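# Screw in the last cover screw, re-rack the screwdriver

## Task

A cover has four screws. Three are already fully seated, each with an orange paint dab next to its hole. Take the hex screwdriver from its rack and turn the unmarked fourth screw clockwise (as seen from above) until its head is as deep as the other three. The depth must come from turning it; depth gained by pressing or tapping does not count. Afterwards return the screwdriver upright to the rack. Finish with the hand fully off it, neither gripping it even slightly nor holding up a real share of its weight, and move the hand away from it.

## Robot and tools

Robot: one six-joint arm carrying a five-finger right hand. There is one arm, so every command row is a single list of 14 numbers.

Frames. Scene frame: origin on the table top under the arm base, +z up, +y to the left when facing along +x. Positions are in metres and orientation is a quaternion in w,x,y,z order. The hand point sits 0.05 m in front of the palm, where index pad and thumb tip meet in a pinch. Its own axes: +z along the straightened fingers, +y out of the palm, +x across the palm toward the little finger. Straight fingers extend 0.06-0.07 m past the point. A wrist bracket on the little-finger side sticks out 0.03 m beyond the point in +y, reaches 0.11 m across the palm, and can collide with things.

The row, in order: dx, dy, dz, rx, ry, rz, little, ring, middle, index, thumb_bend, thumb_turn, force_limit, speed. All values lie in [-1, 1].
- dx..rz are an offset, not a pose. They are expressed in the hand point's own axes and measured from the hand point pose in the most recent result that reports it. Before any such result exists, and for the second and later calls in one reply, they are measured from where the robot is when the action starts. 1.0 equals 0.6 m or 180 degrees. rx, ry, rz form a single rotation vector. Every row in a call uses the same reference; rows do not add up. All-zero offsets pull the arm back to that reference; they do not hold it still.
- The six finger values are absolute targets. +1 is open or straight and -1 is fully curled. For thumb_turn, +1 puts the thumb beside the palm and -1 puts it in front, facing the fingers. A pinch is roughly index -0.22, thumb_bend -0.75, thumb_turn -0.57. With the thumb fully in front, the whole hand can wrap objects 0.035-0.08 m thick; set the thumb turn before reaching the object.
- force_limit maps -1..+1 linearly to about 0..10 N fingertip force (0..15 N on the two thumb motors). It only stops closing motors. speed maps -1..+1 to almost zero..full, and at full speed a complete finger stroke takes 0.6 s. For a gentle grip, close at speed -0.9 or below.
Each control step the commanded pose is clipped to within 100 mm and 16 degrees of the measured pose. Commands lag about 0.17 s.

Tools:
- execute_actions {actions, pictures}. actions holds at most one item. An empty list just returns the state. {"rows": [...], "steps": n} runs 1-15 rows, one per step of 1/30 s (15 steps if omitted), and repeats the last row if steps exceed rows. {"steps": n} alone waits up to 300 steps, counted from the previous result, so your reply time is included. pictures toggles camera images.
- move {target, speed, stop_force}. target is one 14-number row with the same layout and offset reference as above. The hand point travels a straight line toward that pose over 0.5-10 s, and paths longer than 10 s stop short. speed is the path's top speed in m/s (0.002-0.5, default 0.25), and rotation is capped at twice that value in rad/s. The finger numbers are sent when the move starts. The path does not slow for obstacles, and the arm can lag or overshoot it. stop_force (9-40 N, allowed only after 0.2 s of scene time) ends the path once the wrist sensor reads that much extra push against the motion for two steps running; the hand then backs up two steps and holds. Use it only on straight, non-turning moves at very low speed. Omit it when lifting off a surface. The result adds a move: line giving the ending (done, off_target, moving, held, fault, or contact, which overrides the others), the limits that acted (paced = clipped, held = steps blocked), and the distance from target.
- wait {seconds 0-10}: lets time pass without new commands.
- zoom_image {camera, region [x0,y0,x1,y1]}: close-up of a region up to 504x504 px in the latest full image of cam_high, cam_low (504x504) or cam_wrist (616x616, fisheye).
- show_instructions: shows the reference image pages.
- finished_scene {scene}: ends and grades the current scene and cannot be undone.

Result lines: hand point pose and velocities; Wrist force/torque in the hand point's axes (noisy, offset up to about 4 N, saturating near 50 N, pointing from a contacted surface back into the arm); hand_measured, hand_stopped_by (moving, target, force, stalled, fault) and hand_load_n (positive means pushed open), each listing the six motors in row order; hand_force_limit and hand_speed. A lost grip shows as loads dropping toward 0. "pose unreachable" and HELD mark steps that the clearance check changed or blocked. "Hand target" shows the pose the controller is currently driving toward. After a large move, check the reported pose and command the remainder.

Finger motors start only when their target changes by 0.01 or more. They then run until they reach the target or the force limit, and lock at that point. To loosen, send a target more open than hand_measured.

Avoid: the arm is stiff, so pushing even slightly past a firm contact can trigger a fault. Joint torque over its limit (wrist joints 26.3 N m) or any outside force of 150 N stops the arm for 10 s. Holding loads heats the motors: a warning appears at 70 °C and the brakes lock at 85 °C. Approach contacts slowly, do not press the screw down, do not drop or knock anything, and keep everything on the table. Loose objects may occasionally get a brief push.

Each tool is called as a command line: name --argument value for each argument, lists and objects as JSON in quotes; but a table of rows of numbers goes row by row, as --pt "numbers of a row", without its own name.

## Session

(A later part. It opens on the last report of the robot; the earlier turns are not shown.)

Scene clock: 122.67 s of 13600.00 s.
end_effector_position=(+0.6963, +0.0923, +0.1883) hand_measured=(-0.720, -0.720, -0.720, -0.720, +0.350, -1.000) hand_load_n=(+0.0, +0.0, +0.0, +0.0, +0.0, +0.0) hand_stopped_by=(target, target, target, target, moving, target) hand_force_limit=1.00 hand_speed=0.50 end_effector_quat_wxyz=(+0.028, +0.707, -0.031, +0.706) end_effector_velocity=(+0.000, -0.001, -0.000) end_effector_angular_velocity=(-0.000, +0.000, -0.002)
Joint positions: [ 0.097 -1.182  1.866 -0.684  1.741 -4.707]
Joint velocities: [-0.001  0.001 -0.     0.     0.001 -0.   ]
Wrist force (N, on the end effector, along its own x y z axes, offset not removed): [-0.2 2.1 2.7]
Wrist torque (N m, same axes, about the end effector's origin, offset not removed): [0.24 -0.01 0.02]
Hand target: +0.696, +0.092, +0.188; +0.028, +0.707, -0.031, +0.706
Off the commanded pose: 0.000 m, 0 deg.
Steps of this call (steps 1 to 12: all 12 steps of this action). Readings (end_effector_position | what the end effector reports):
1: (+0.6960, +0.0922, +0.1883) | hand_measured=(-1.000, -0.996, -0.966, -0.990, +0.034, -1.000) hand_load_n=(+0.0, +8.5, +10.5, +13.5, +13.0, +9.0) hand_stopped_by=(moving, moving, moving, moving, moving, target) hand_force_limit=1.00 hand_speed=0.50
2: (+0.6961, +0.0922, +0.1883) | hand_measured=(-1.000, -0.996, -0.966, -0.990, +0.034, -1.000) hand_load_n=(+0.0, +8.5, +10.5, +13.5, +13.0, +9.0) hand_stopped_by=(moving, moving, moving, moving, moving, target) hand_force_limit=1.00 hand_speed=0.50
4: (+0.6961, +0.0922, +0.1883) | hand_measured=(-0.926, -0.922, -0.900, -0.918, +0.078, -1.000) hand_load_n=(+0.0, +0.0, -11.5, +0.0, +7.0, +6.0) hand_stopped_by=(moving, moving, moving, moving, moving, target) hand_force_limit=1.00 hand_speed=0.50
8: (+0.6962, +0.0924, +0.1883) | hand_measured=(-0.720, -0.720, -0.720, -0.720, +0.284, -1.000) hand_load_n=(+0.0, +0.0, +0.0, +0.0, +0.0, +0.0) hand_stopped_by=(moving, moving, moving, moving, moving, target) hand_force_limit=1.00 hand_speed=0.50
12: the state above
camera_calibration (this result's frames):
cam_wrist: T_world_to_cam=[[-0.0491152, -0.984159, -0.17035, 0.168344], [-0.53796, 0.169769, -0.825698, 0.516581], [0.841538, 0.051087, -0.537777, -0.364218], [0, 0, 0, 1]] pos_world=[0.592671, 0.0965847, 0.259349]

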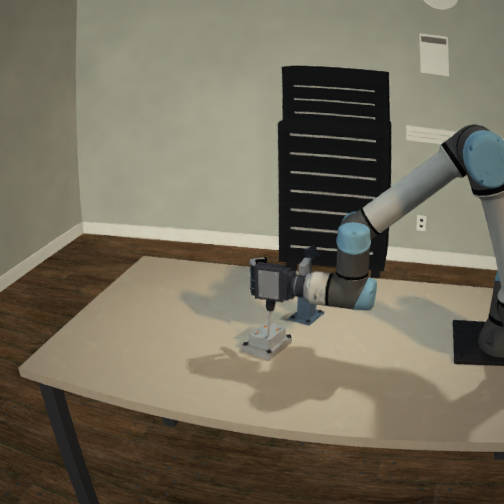

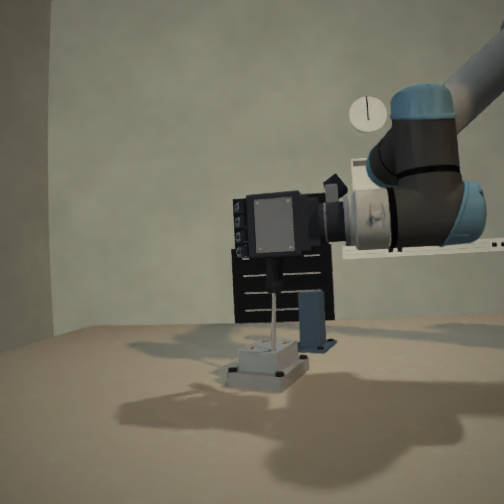

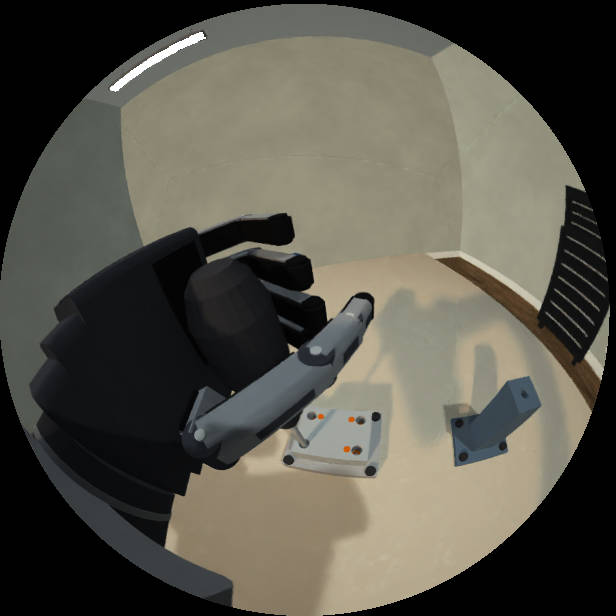

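execute_actions --actions '[]' --pictures false

move --target '[-0.0005,-0.0364,0.0193,0.153,0,0,-0.72,-0.72,-0.72,-0.72,0.35,-1,1,0.5]'

move --target '[0,-0.0364,0.0188,0.153,0,0,-0.72,-0.72,-0.72,-0.72,0.35,-1,1,0.5]'

execute_actions --actions '[{"rows":[[0,0,0,0,0,0,-1,-1,-1,-1,0.35,-1,1,-0.3]],"steps":11}]' --pictures false

execute_actions --actions '[{"rows":[[0,0,0,0,0,0,-1,-1,-1,-1,-1,-1,1,-0.3]],"steps":15}]' --pictures false

move --target '[0,0.0236,-0.0335,-0.153,0,0,-1,-1,-1,-1,-1,-1,1,-0.3]'

move --target '[0,0.0236,-0.0335,-0.153,0,0,-1,-1,-1,-1,-1,-1,1,-0.3]'

zoom_image --camera "cam_low" --region '[230,240,330,370]'

Scene clock: 126.87 s of 13600.00 s.
end_effector_position=(+0.6963, +0.0922, +0.1883) hand_measured=(-0.720, -0.720, -0.720, -0.720, +0.350, -1.000) hand_load_n=(+0.0, +0.0, +0.0, +0.0, +0.0, +0.0) hand_stopped_by=(target, target, target, target, target, target) hand_force_limit=1.00 hand_speed=0.50 end_effector_quat_wxyz=(+0.028, +0.707, -0.031, +0.706) end_effector_velocity=(+0.001, +0.000, +0.001) end_effector_angular_velocity=(+0.000, -0.002, +0.002)
Joint positions: [ 0.096 -1.182  1.866 -0.684  1.741 -4.707]
Joint velocities: [-0.001 -0.    -0.001 -0.001 -0.002 -0.   ]
Wrist force (N, on the end effector, along its own x y z axes, offset not removed): [-0.1 3.2 1.2]
Wrist torque (N m, same axes, about the end effector's origin, offset not removed): [0.51 0.05 0.11]
Hand target: +0.696, +0.092, +0.188; +0.028, +0.707, -0.031, +0.706
Off the commanded pose: 0.000 m, 0 deg.
Steps of this call (steps 1 to 90: nothing new was sent; then 1.20 s passed at rest). Readings (end_effector_position | what the end effector reports):
1: (+0.6963, +0.0923, +0.1883) | hand_measured=(-0.720, -0.720, -0.720, -0.720, +0.350, -1.000) hand_load_n=(+0.0, +0.0, +0.0, +0.0, +0.0, +0.0) hand_stopped_by=(target, target, target, target, target, target) hand_force_limit=1.00 hand_speed=0.50
2: (+0.6963, +0.0923, +0.1883) | hand_measured=(-0.720, -0.720, -0.720, -0.720, +0.350, -1.000) hand_load_n=(+0.0, +0.0, +0.0, +0.0, +0.0, +0.0) hand_stopped_by=(target, target, target, target, target, target) hand_force_limit=1.00 hand_speed=0.50
4: (+0.6963, +0.0923, +0.1883) | hand_measured=(-0.720, -0.720, -0.720, -0.720, +0.350, -1.000) hand_load_n=(+0.0, +0.0, +0.0, +0.0, +0.0, +0.0) hand_stopped_by=(target, target, target, target, target, target) hand_force_limit=1.00 hand_speed=0.50
8: (+0.6963, +0.0922, +0.1883) | hand_measured=(-0.720, -0.720, -0.720, -0.720, +0.350, -1.000) hand_load_n=(+0.0, +0.0, +0.0, +0.0, +0.0, +0.0) hand_stopped_by=(target, target, target, target, target, target) hand_force_limit=1.00 hand_speed=0.50
90: the state above

Scene clock: 128.40 s of 13600.00 s.
end_effector_position=(+0.7094, +0.1128, +0.1881) hand_measured=(-0.720, -0.720, -0.720, -0.720, +0.350, -1.000) hand_load_n=(+0.0, +0.0, +0.0, +0.0, +0.0, +0.0) hand_stopped_by=(target, target, target, target, target, target) hand_force_limit=1.00 hand_speed=0.50 end_effector_quat_wxyz=(-0.140, +0.693, +0.137, +0.693) end_effector_velocity=(+0.001, +0.001, -0.000) end_effector_angular_velocity=(+0.000, +0.000, +0.018)
Joint positions: [-0.126 -1.227  1.936 -0.712  1.04  -4.706]
Joint velocities: [-0.008  0.002 -0.003  0.001 -0.026  0.   ]
Wrist force (N, on the end effector, along its own x y z axes, offset not removed): [0.7 1.1 1.5]
Wrist torque (N m, same axes, about the end effector's origin, offset not removed): [0.15 -0.12 0.08]
Hand target: +0.710, +0.113, +0.188; -0.141, +0.693, +0.138, +0.693
Off the commanded pose: 0.000 m, 0 deg.
move: done
camera_calibration (this result's frames):
cam_wrist: T_world_to_cam=[[0.409591, -0.896291, -0.169995, -0.146274], [-0.554486, -0.0966213, -0.826565, 0.561916], [0.724417, 0.432813, -0.536556, -0.336691], [0, 0, 0, 1]] pos_world=[0.615392, 0.0689137, 0.258941]

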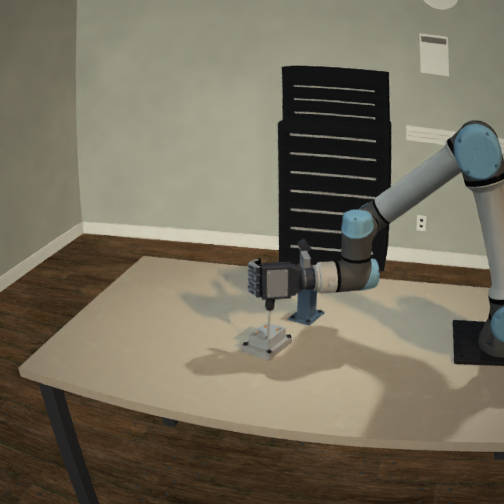

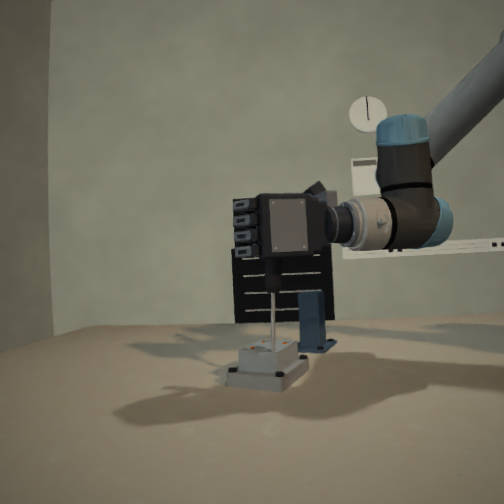

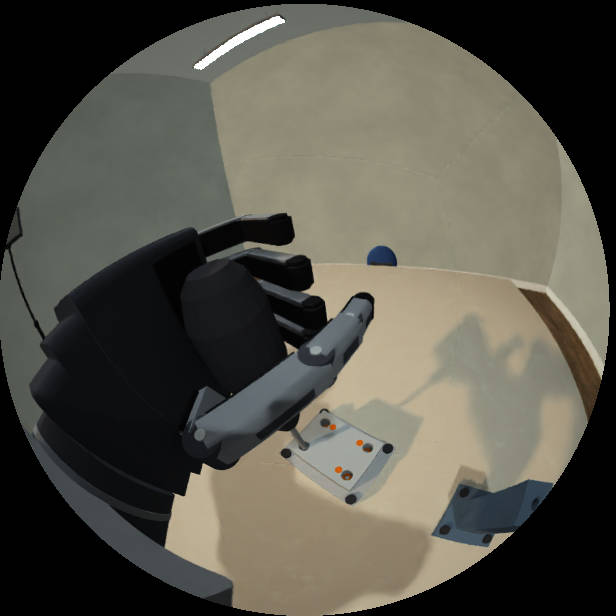

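Scene clock: 129.93 s of 13600.00 s.
end_effector_position=(+0.7113, +0.1371, +0.1881) hand_measured=(-0.720, -0.720, -0.720, -0.720, +0.350, -1.000) hand_load_n=(+0.0, +0.0, +0.0, +0.0, +0.0, +0.0) hand_stopped_by=(target, target, target, target, target, target) hand_force_limit=1.00 hand_speed=0.50 end_effector_quat_wxyz=(-0.300, +0.641, +0.298, +0.641) end_effector_velocity=(+0.001, +0.001, +0.001) end_effector_angular_velocity=(-0.003, -0.002, +0.016)
Joint positions: [-0.289 -1.141  1.807 -0.676  0.398 -4.7  ]
Joint velocities: [-0.003  0.005 -0.011  0.006 -0.02  -0.004]
Wrist force (N, on the end effector, along its own x y z axes, offset not removed): [-0.8 0.7 1.0]
Wrist torque (N m, same axes, about the end effector's origin, offset not removed): [0.12 0.12 0.01]
Hand target: +0.711, +0.137, +0.188; -0.301, +0.640, +0.298, +0.641
Off the commanded pose: 0.000 m, 0 deg.
move: done
camera_calibration (this result's frames):
cam_wrist: T_world_to_cam=[[0.776594, -0.606845, -0.169234, -0.426129], [-0.446504, -0.340662, -0.827396, 0.522092], [0.444449, 0.718115, -0.535515, -0.188722], [0, 0, 0, 1]] pos_world=[0.647923, 0.054787, 0.258797]

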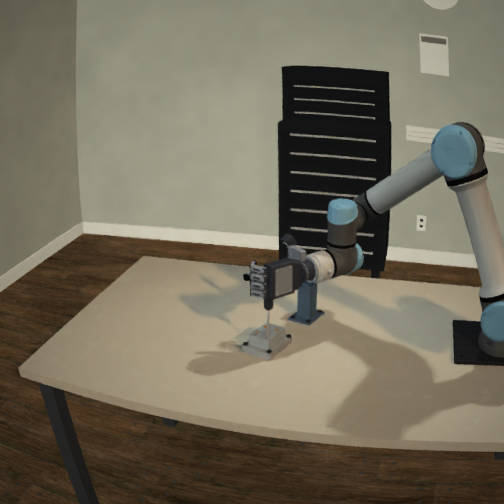

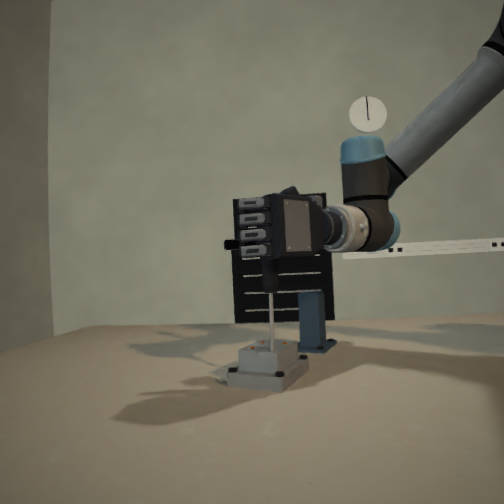

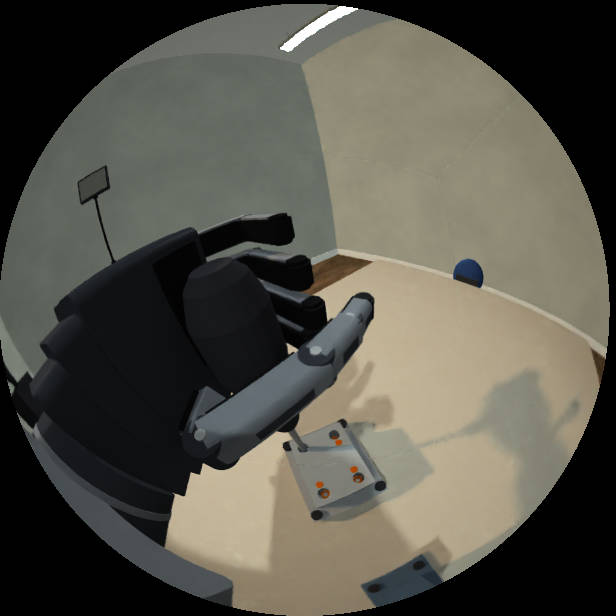

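Scene clock: 130.30 s of 13600.00 s.
end_effector_position=(+0.7114, +0.1370, +0.1881) hand_measured=(-1.000, -0.996, -0.968, -0.994, +0.352, -1.000) hand_load_n=(+0.0, +11.0, +10.5, +11.0, +2.0, +1.0) hand_stopped_by=(moving, force, force, force, target, target) hand_force_limit=1.00 hand_speed=-0.30 end_effector_quat_wxyz=(-0.300, +0.641, +0.298, +0.641) end_effector_velocity=(+0.000, -0.000, +0.001) end_effector_angular_velocity=(-0.001, -0.002, -0.001)
Joint positions: [-0.29  -1.141  1.806 -0.675  0.398 -4.7  ]
Joint velocities: [ 0.001 -0.001 -0.    -0.001  0.002  0.   ]
Wrist force (N, on the end effector, along its own x y z axes, offset not removed): [1.2 0.9 0.6]
Wrist torque (N m, same axes, about the end effector's origin, offset not removed): [0.23 -0.01 0.23]
Hand target: +0.711, +0.137, +0.188; -0.300, +0.641, +0.298, +0.641
Off the commanded pose: 0.000 m, 0 deg.
Steps of this call (steps 1 to 11: all 11 steps of this action). Readings (end_effector_position | what the end effector reports):
1: (+0.7113, +0.1371, +0.1881) | hand_measured=(-0.720, -0.720, -0.720, -0.720, +0.350, -1.000) hand_load_n=(+0.0, +0.0, +0.0, +0.0, +0.0, +0.0) hand_stopped_by=(moving, moving, moving, moving, target, target) hand_force_limit=1.00 hand_speed=-0.30
2: (+0.7113, +0.1372, +0.1881) | hand_measured=(-0.720, -0.720, -0.720, -0.720, +0.350, -1.000) hand_load_n=(+0.0, +0.0, +0.0, +0.0, +0.0, +0.0) hand_stopped_by=(moving, moving, moving, moving, target, target) hand_force_limit=1.00 hand_speed=-0.30
4: (+0.7113, +0.1372, +0.1881) | hand_measured=(-0.756, -0.756, -0.756, -0.756, +0.350, -1.000) hand_load_n=(+0.0, +0.0, +0.0, +0.0, +0.0, +0.0) hand_stopped_by=(moving, moving, moving, moving, target, target) hand_force_limit=1.00 hand_speed=-0.30
8: (+0.7113, +0.1371, +0.1881) | hand_measured=(-0.910, -0.910, -0.910, -0.910, +0.350, -1.000) hand_load_n=(+0.0, +0.0, +0.5, +0.0, +0.0, +0.0) hand_stopped_by=(moving, moving, moving, moving, target, target) hand_force_limit=1.00 hand_speed=-0.30
11: the state above

Scene clock: 130.80 s of 13600.00 s.
end_effector_position=(+0.7114, +0.1370, +0.1881) hand_measured=(-1.000, -0.996, -0.966, -0.992, +0.072, -1.000) hand_load_n=(+0.0, +10.0, +9.0, +10.0, +13.0, +5.0) hand_stopped_by=(target, force, force, force, moving, target) hand_force_limit=1.00 hand_speed=-0.30 end_effector_quat_wxyz=(-0.300, +0.641, +0.298, +0.641) end_effector_velocity=(-0.000, +0.000, +0.000) end_effector_angular_velocity=(+0.000, +0.000, +0.000)
Joint positions: [-0.29  -1.141  1.806 -0.675  0.398 -4.7  ]
Joint velocities: [ 0. -0.  0.  0. -0. -0.]
Wrist force (N, on the end effector, along its own x y z axes, offset not removed): [2.5 2.2 -0.1]
Wrist torque (N m, same axes, about the end effector's origin, offset not removed): [0.30 -0.31 -0.01]
Hand target: +0.711, +0.137, +0.188; -0.300, +0.641, +0.298, +0.641
Off the commanded pose: 0.000 m, 0 deg.
Steps of this call (steps 1 to 15: all 15 steps of this action). Readings (end_effector_position | what the end effector reports):
1: (+0.7114, +0.1370, +0.1881) | hand_measured=(-1.000, -0.996, -0.968, -0.992, +0.352, -1.000) hand_load_n=(+0.0, +10.5, +10.5, +10.5, +2.0, +1.0) hand_stopped_by=(moving, force, force, force, moving, target) hand_force_limit=1.00 hand_speed=-0.30
2: (+0.7114, +0.1370, +0.1881) | hand_measured=(-1.000, -0.996, -0.966, -0.992, +0.352, -1.000) hand_load_n=(+0.0, +10.5, +10.0, +10.5, +2.0, +1.0) hand_stopped_by=(moving, force, force, force, moving, target) hand_force_limit=1.00 hand_speed=-0.30
4: (+0.7114, +0.1370, +0.1881) | hand_measured=(-1.000, -0.996, -0.966, -0.992, +0.330, -1.000) hand_load_n=(+0.0, +10.5, +10.0, +10.5, +2.5, +1.5) hand_stopped_by=(target, force, force, force, moving, target) hand_force_limit=1.00 hand_speed=-0.30
8: (+0.7114, +0.1370, +0.1881) | hand_measured=(-1.000, -0.996, -0.966, -0.992, +0.236, -1.000) hand_load_n=(+0.0, +10.5, +10.0, +10.5, +6.0, +2.5) hand_stopped_by=(target, force, force, force, moving, target) hand_force_limit=1.00 hand_speed=-0.30
15: the state above

Scene clock: 132.60 s of 13600.00 s.
end_effector_position=(+0.7092, +0.1127, +0.1880) hand_measured=(-1.000, -0.996, -0.966, -0.992, +0.034, -1.000) hand_load_n=(+0.0, +9.0, +10.0, +12.5, +14.0, +6.5) hand_stopped_by=(target, force, force, force, force, target) hand_force_limit=1.00 hand_speed=-0.30 end_effector_quat_wxyz=(-0.140, +0.693, +0.137, +0.693) end_effector_velocity=(+0.001, -0.002, +0.000) end_effector_angular_velocity=(-0.000, -0.001, -0.020)
Joint positions: [-0.127 -1.227  1.937 -0.712  1.039 -4.706]
Joint velocities: [ 0.008  0.001 -0.002  0.     0.027  0.   ]
Wrist force (N, on the end effector, along its own x y z axes, offset not removed): [4.2 2.5 2.1]
Wrist torque (N m, same axes, about the end effector's origin, offset not removed): [0.28 -0.39 0.11]
Hand target: +0.709, +0.113, +0.188; -0.139, +0.693, +0.136, +0.694
Off the commanded pose: 0.000 m, 0 deg.
move: done
camera_calibration (this result's frames):
cam_wrist: T_world_to_cam=[[0.409673, -0.896208, -0.170234, -0.146328], [-0.554493, -0.0964612, -0.826579, 0.561758], [0.724366, 0.43302, -0.536459, -0.336546], [0, 0, 0, 1]] pos_world=[0.61522, 0.0687781, 0.258884]

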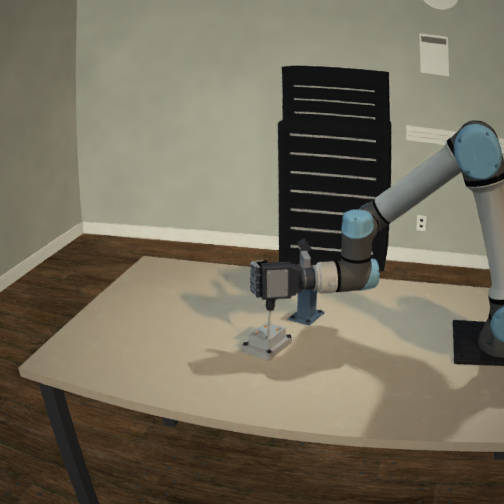

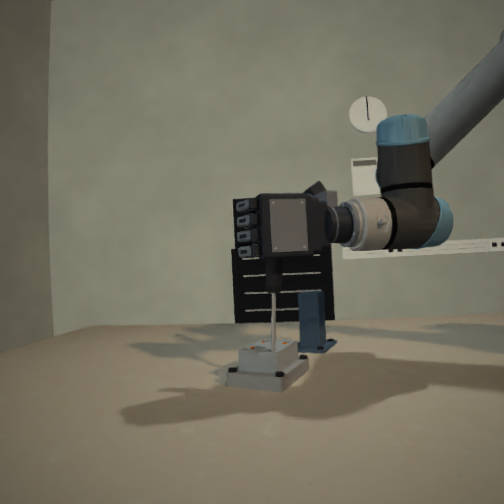

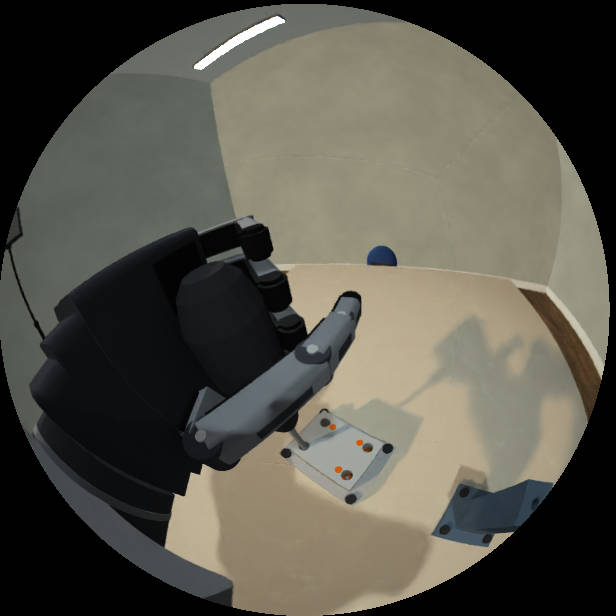

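Scene clock: 134.13 s of 13600.00 s.
end_effector_position=(+0.6962, +0.0921, +0.1880) hand_measured=(-1.000, -0.996, -0.966, -0.992, +0.034, -1.000) hand_load_n=(+0.0, +8.5, +10.5, +13.5, +13.0, +8.5) hand_stopped_by=(target, force, force, force, force, target) hand_force_limit=1.00 hand_speed=-0.30 end_effector_quat_wxyz=(+0.028, +0.707, -0.031, +0.706) end_effector_velocity=(+0.000, -0.000, +0.000) end_effector_angular_velocity=(-0.000, +0.000, -0.016)
Joint positions: [ 0.096 -1.182  1.867 -0.685  1.741 -4.707]
Joint velocities: [ 0.007  0.005 -0.008  0.003  0.024 -0.   ]
Wrist force (N, on the end effector, along its own x y z axes, offset not removed): [1.3 1.1 2.9]
Wrist torque (N m, same axes, about the end effector's origin, offset not removed): [0.16 -0.06 0.25]
Hand target: +0.696, +0.092, +0.188; +0.029, +0.707, -0.032, +0.706
Off the commanded pose: 0.000 m, 0 deg.
move: done
camera_calibration (this result's frames):
cam_wrist: T_world_to_cam=[[-0.0491363, -0.984115, -0.170598, 0.168107], [-0.537872, 0.169994, -0.825709, 0.516236], [0.841593, 0.0511876, -0.537681, -0.364438], [0, 0, 0, 1]] pos_world=[0.592638, 0.0963342, 0.258989]

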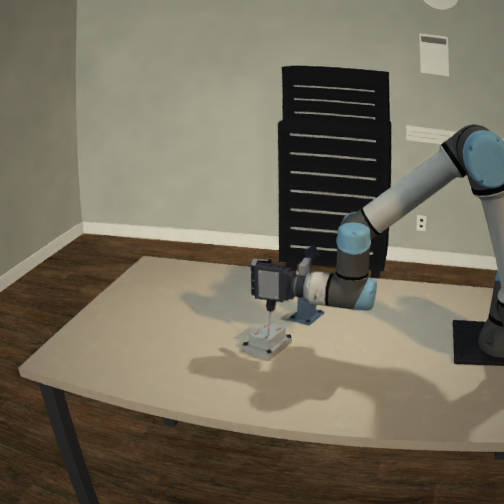

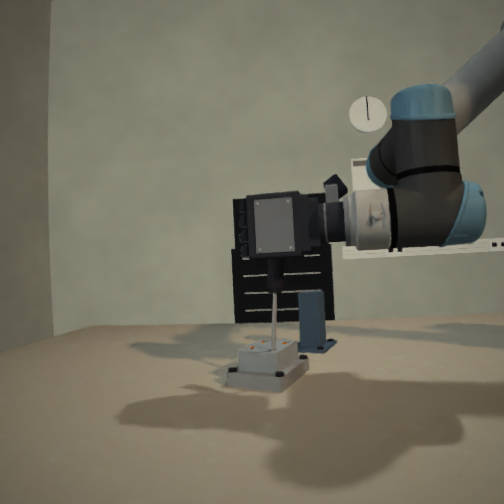

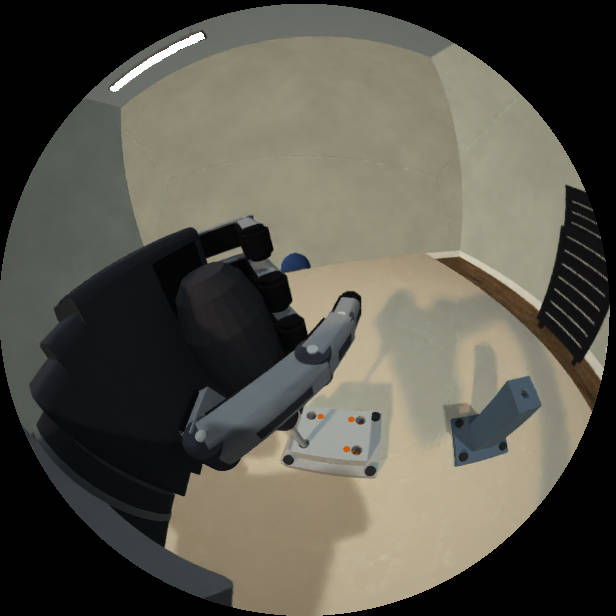

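Region (230, 240, 330, 370) of cam_low's 504x504 image, scaled by 3.877, with more detail than that image has; it fills the left 388 columns of this view, and the rest is white.

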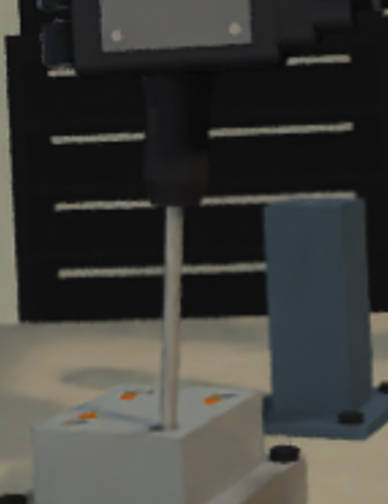

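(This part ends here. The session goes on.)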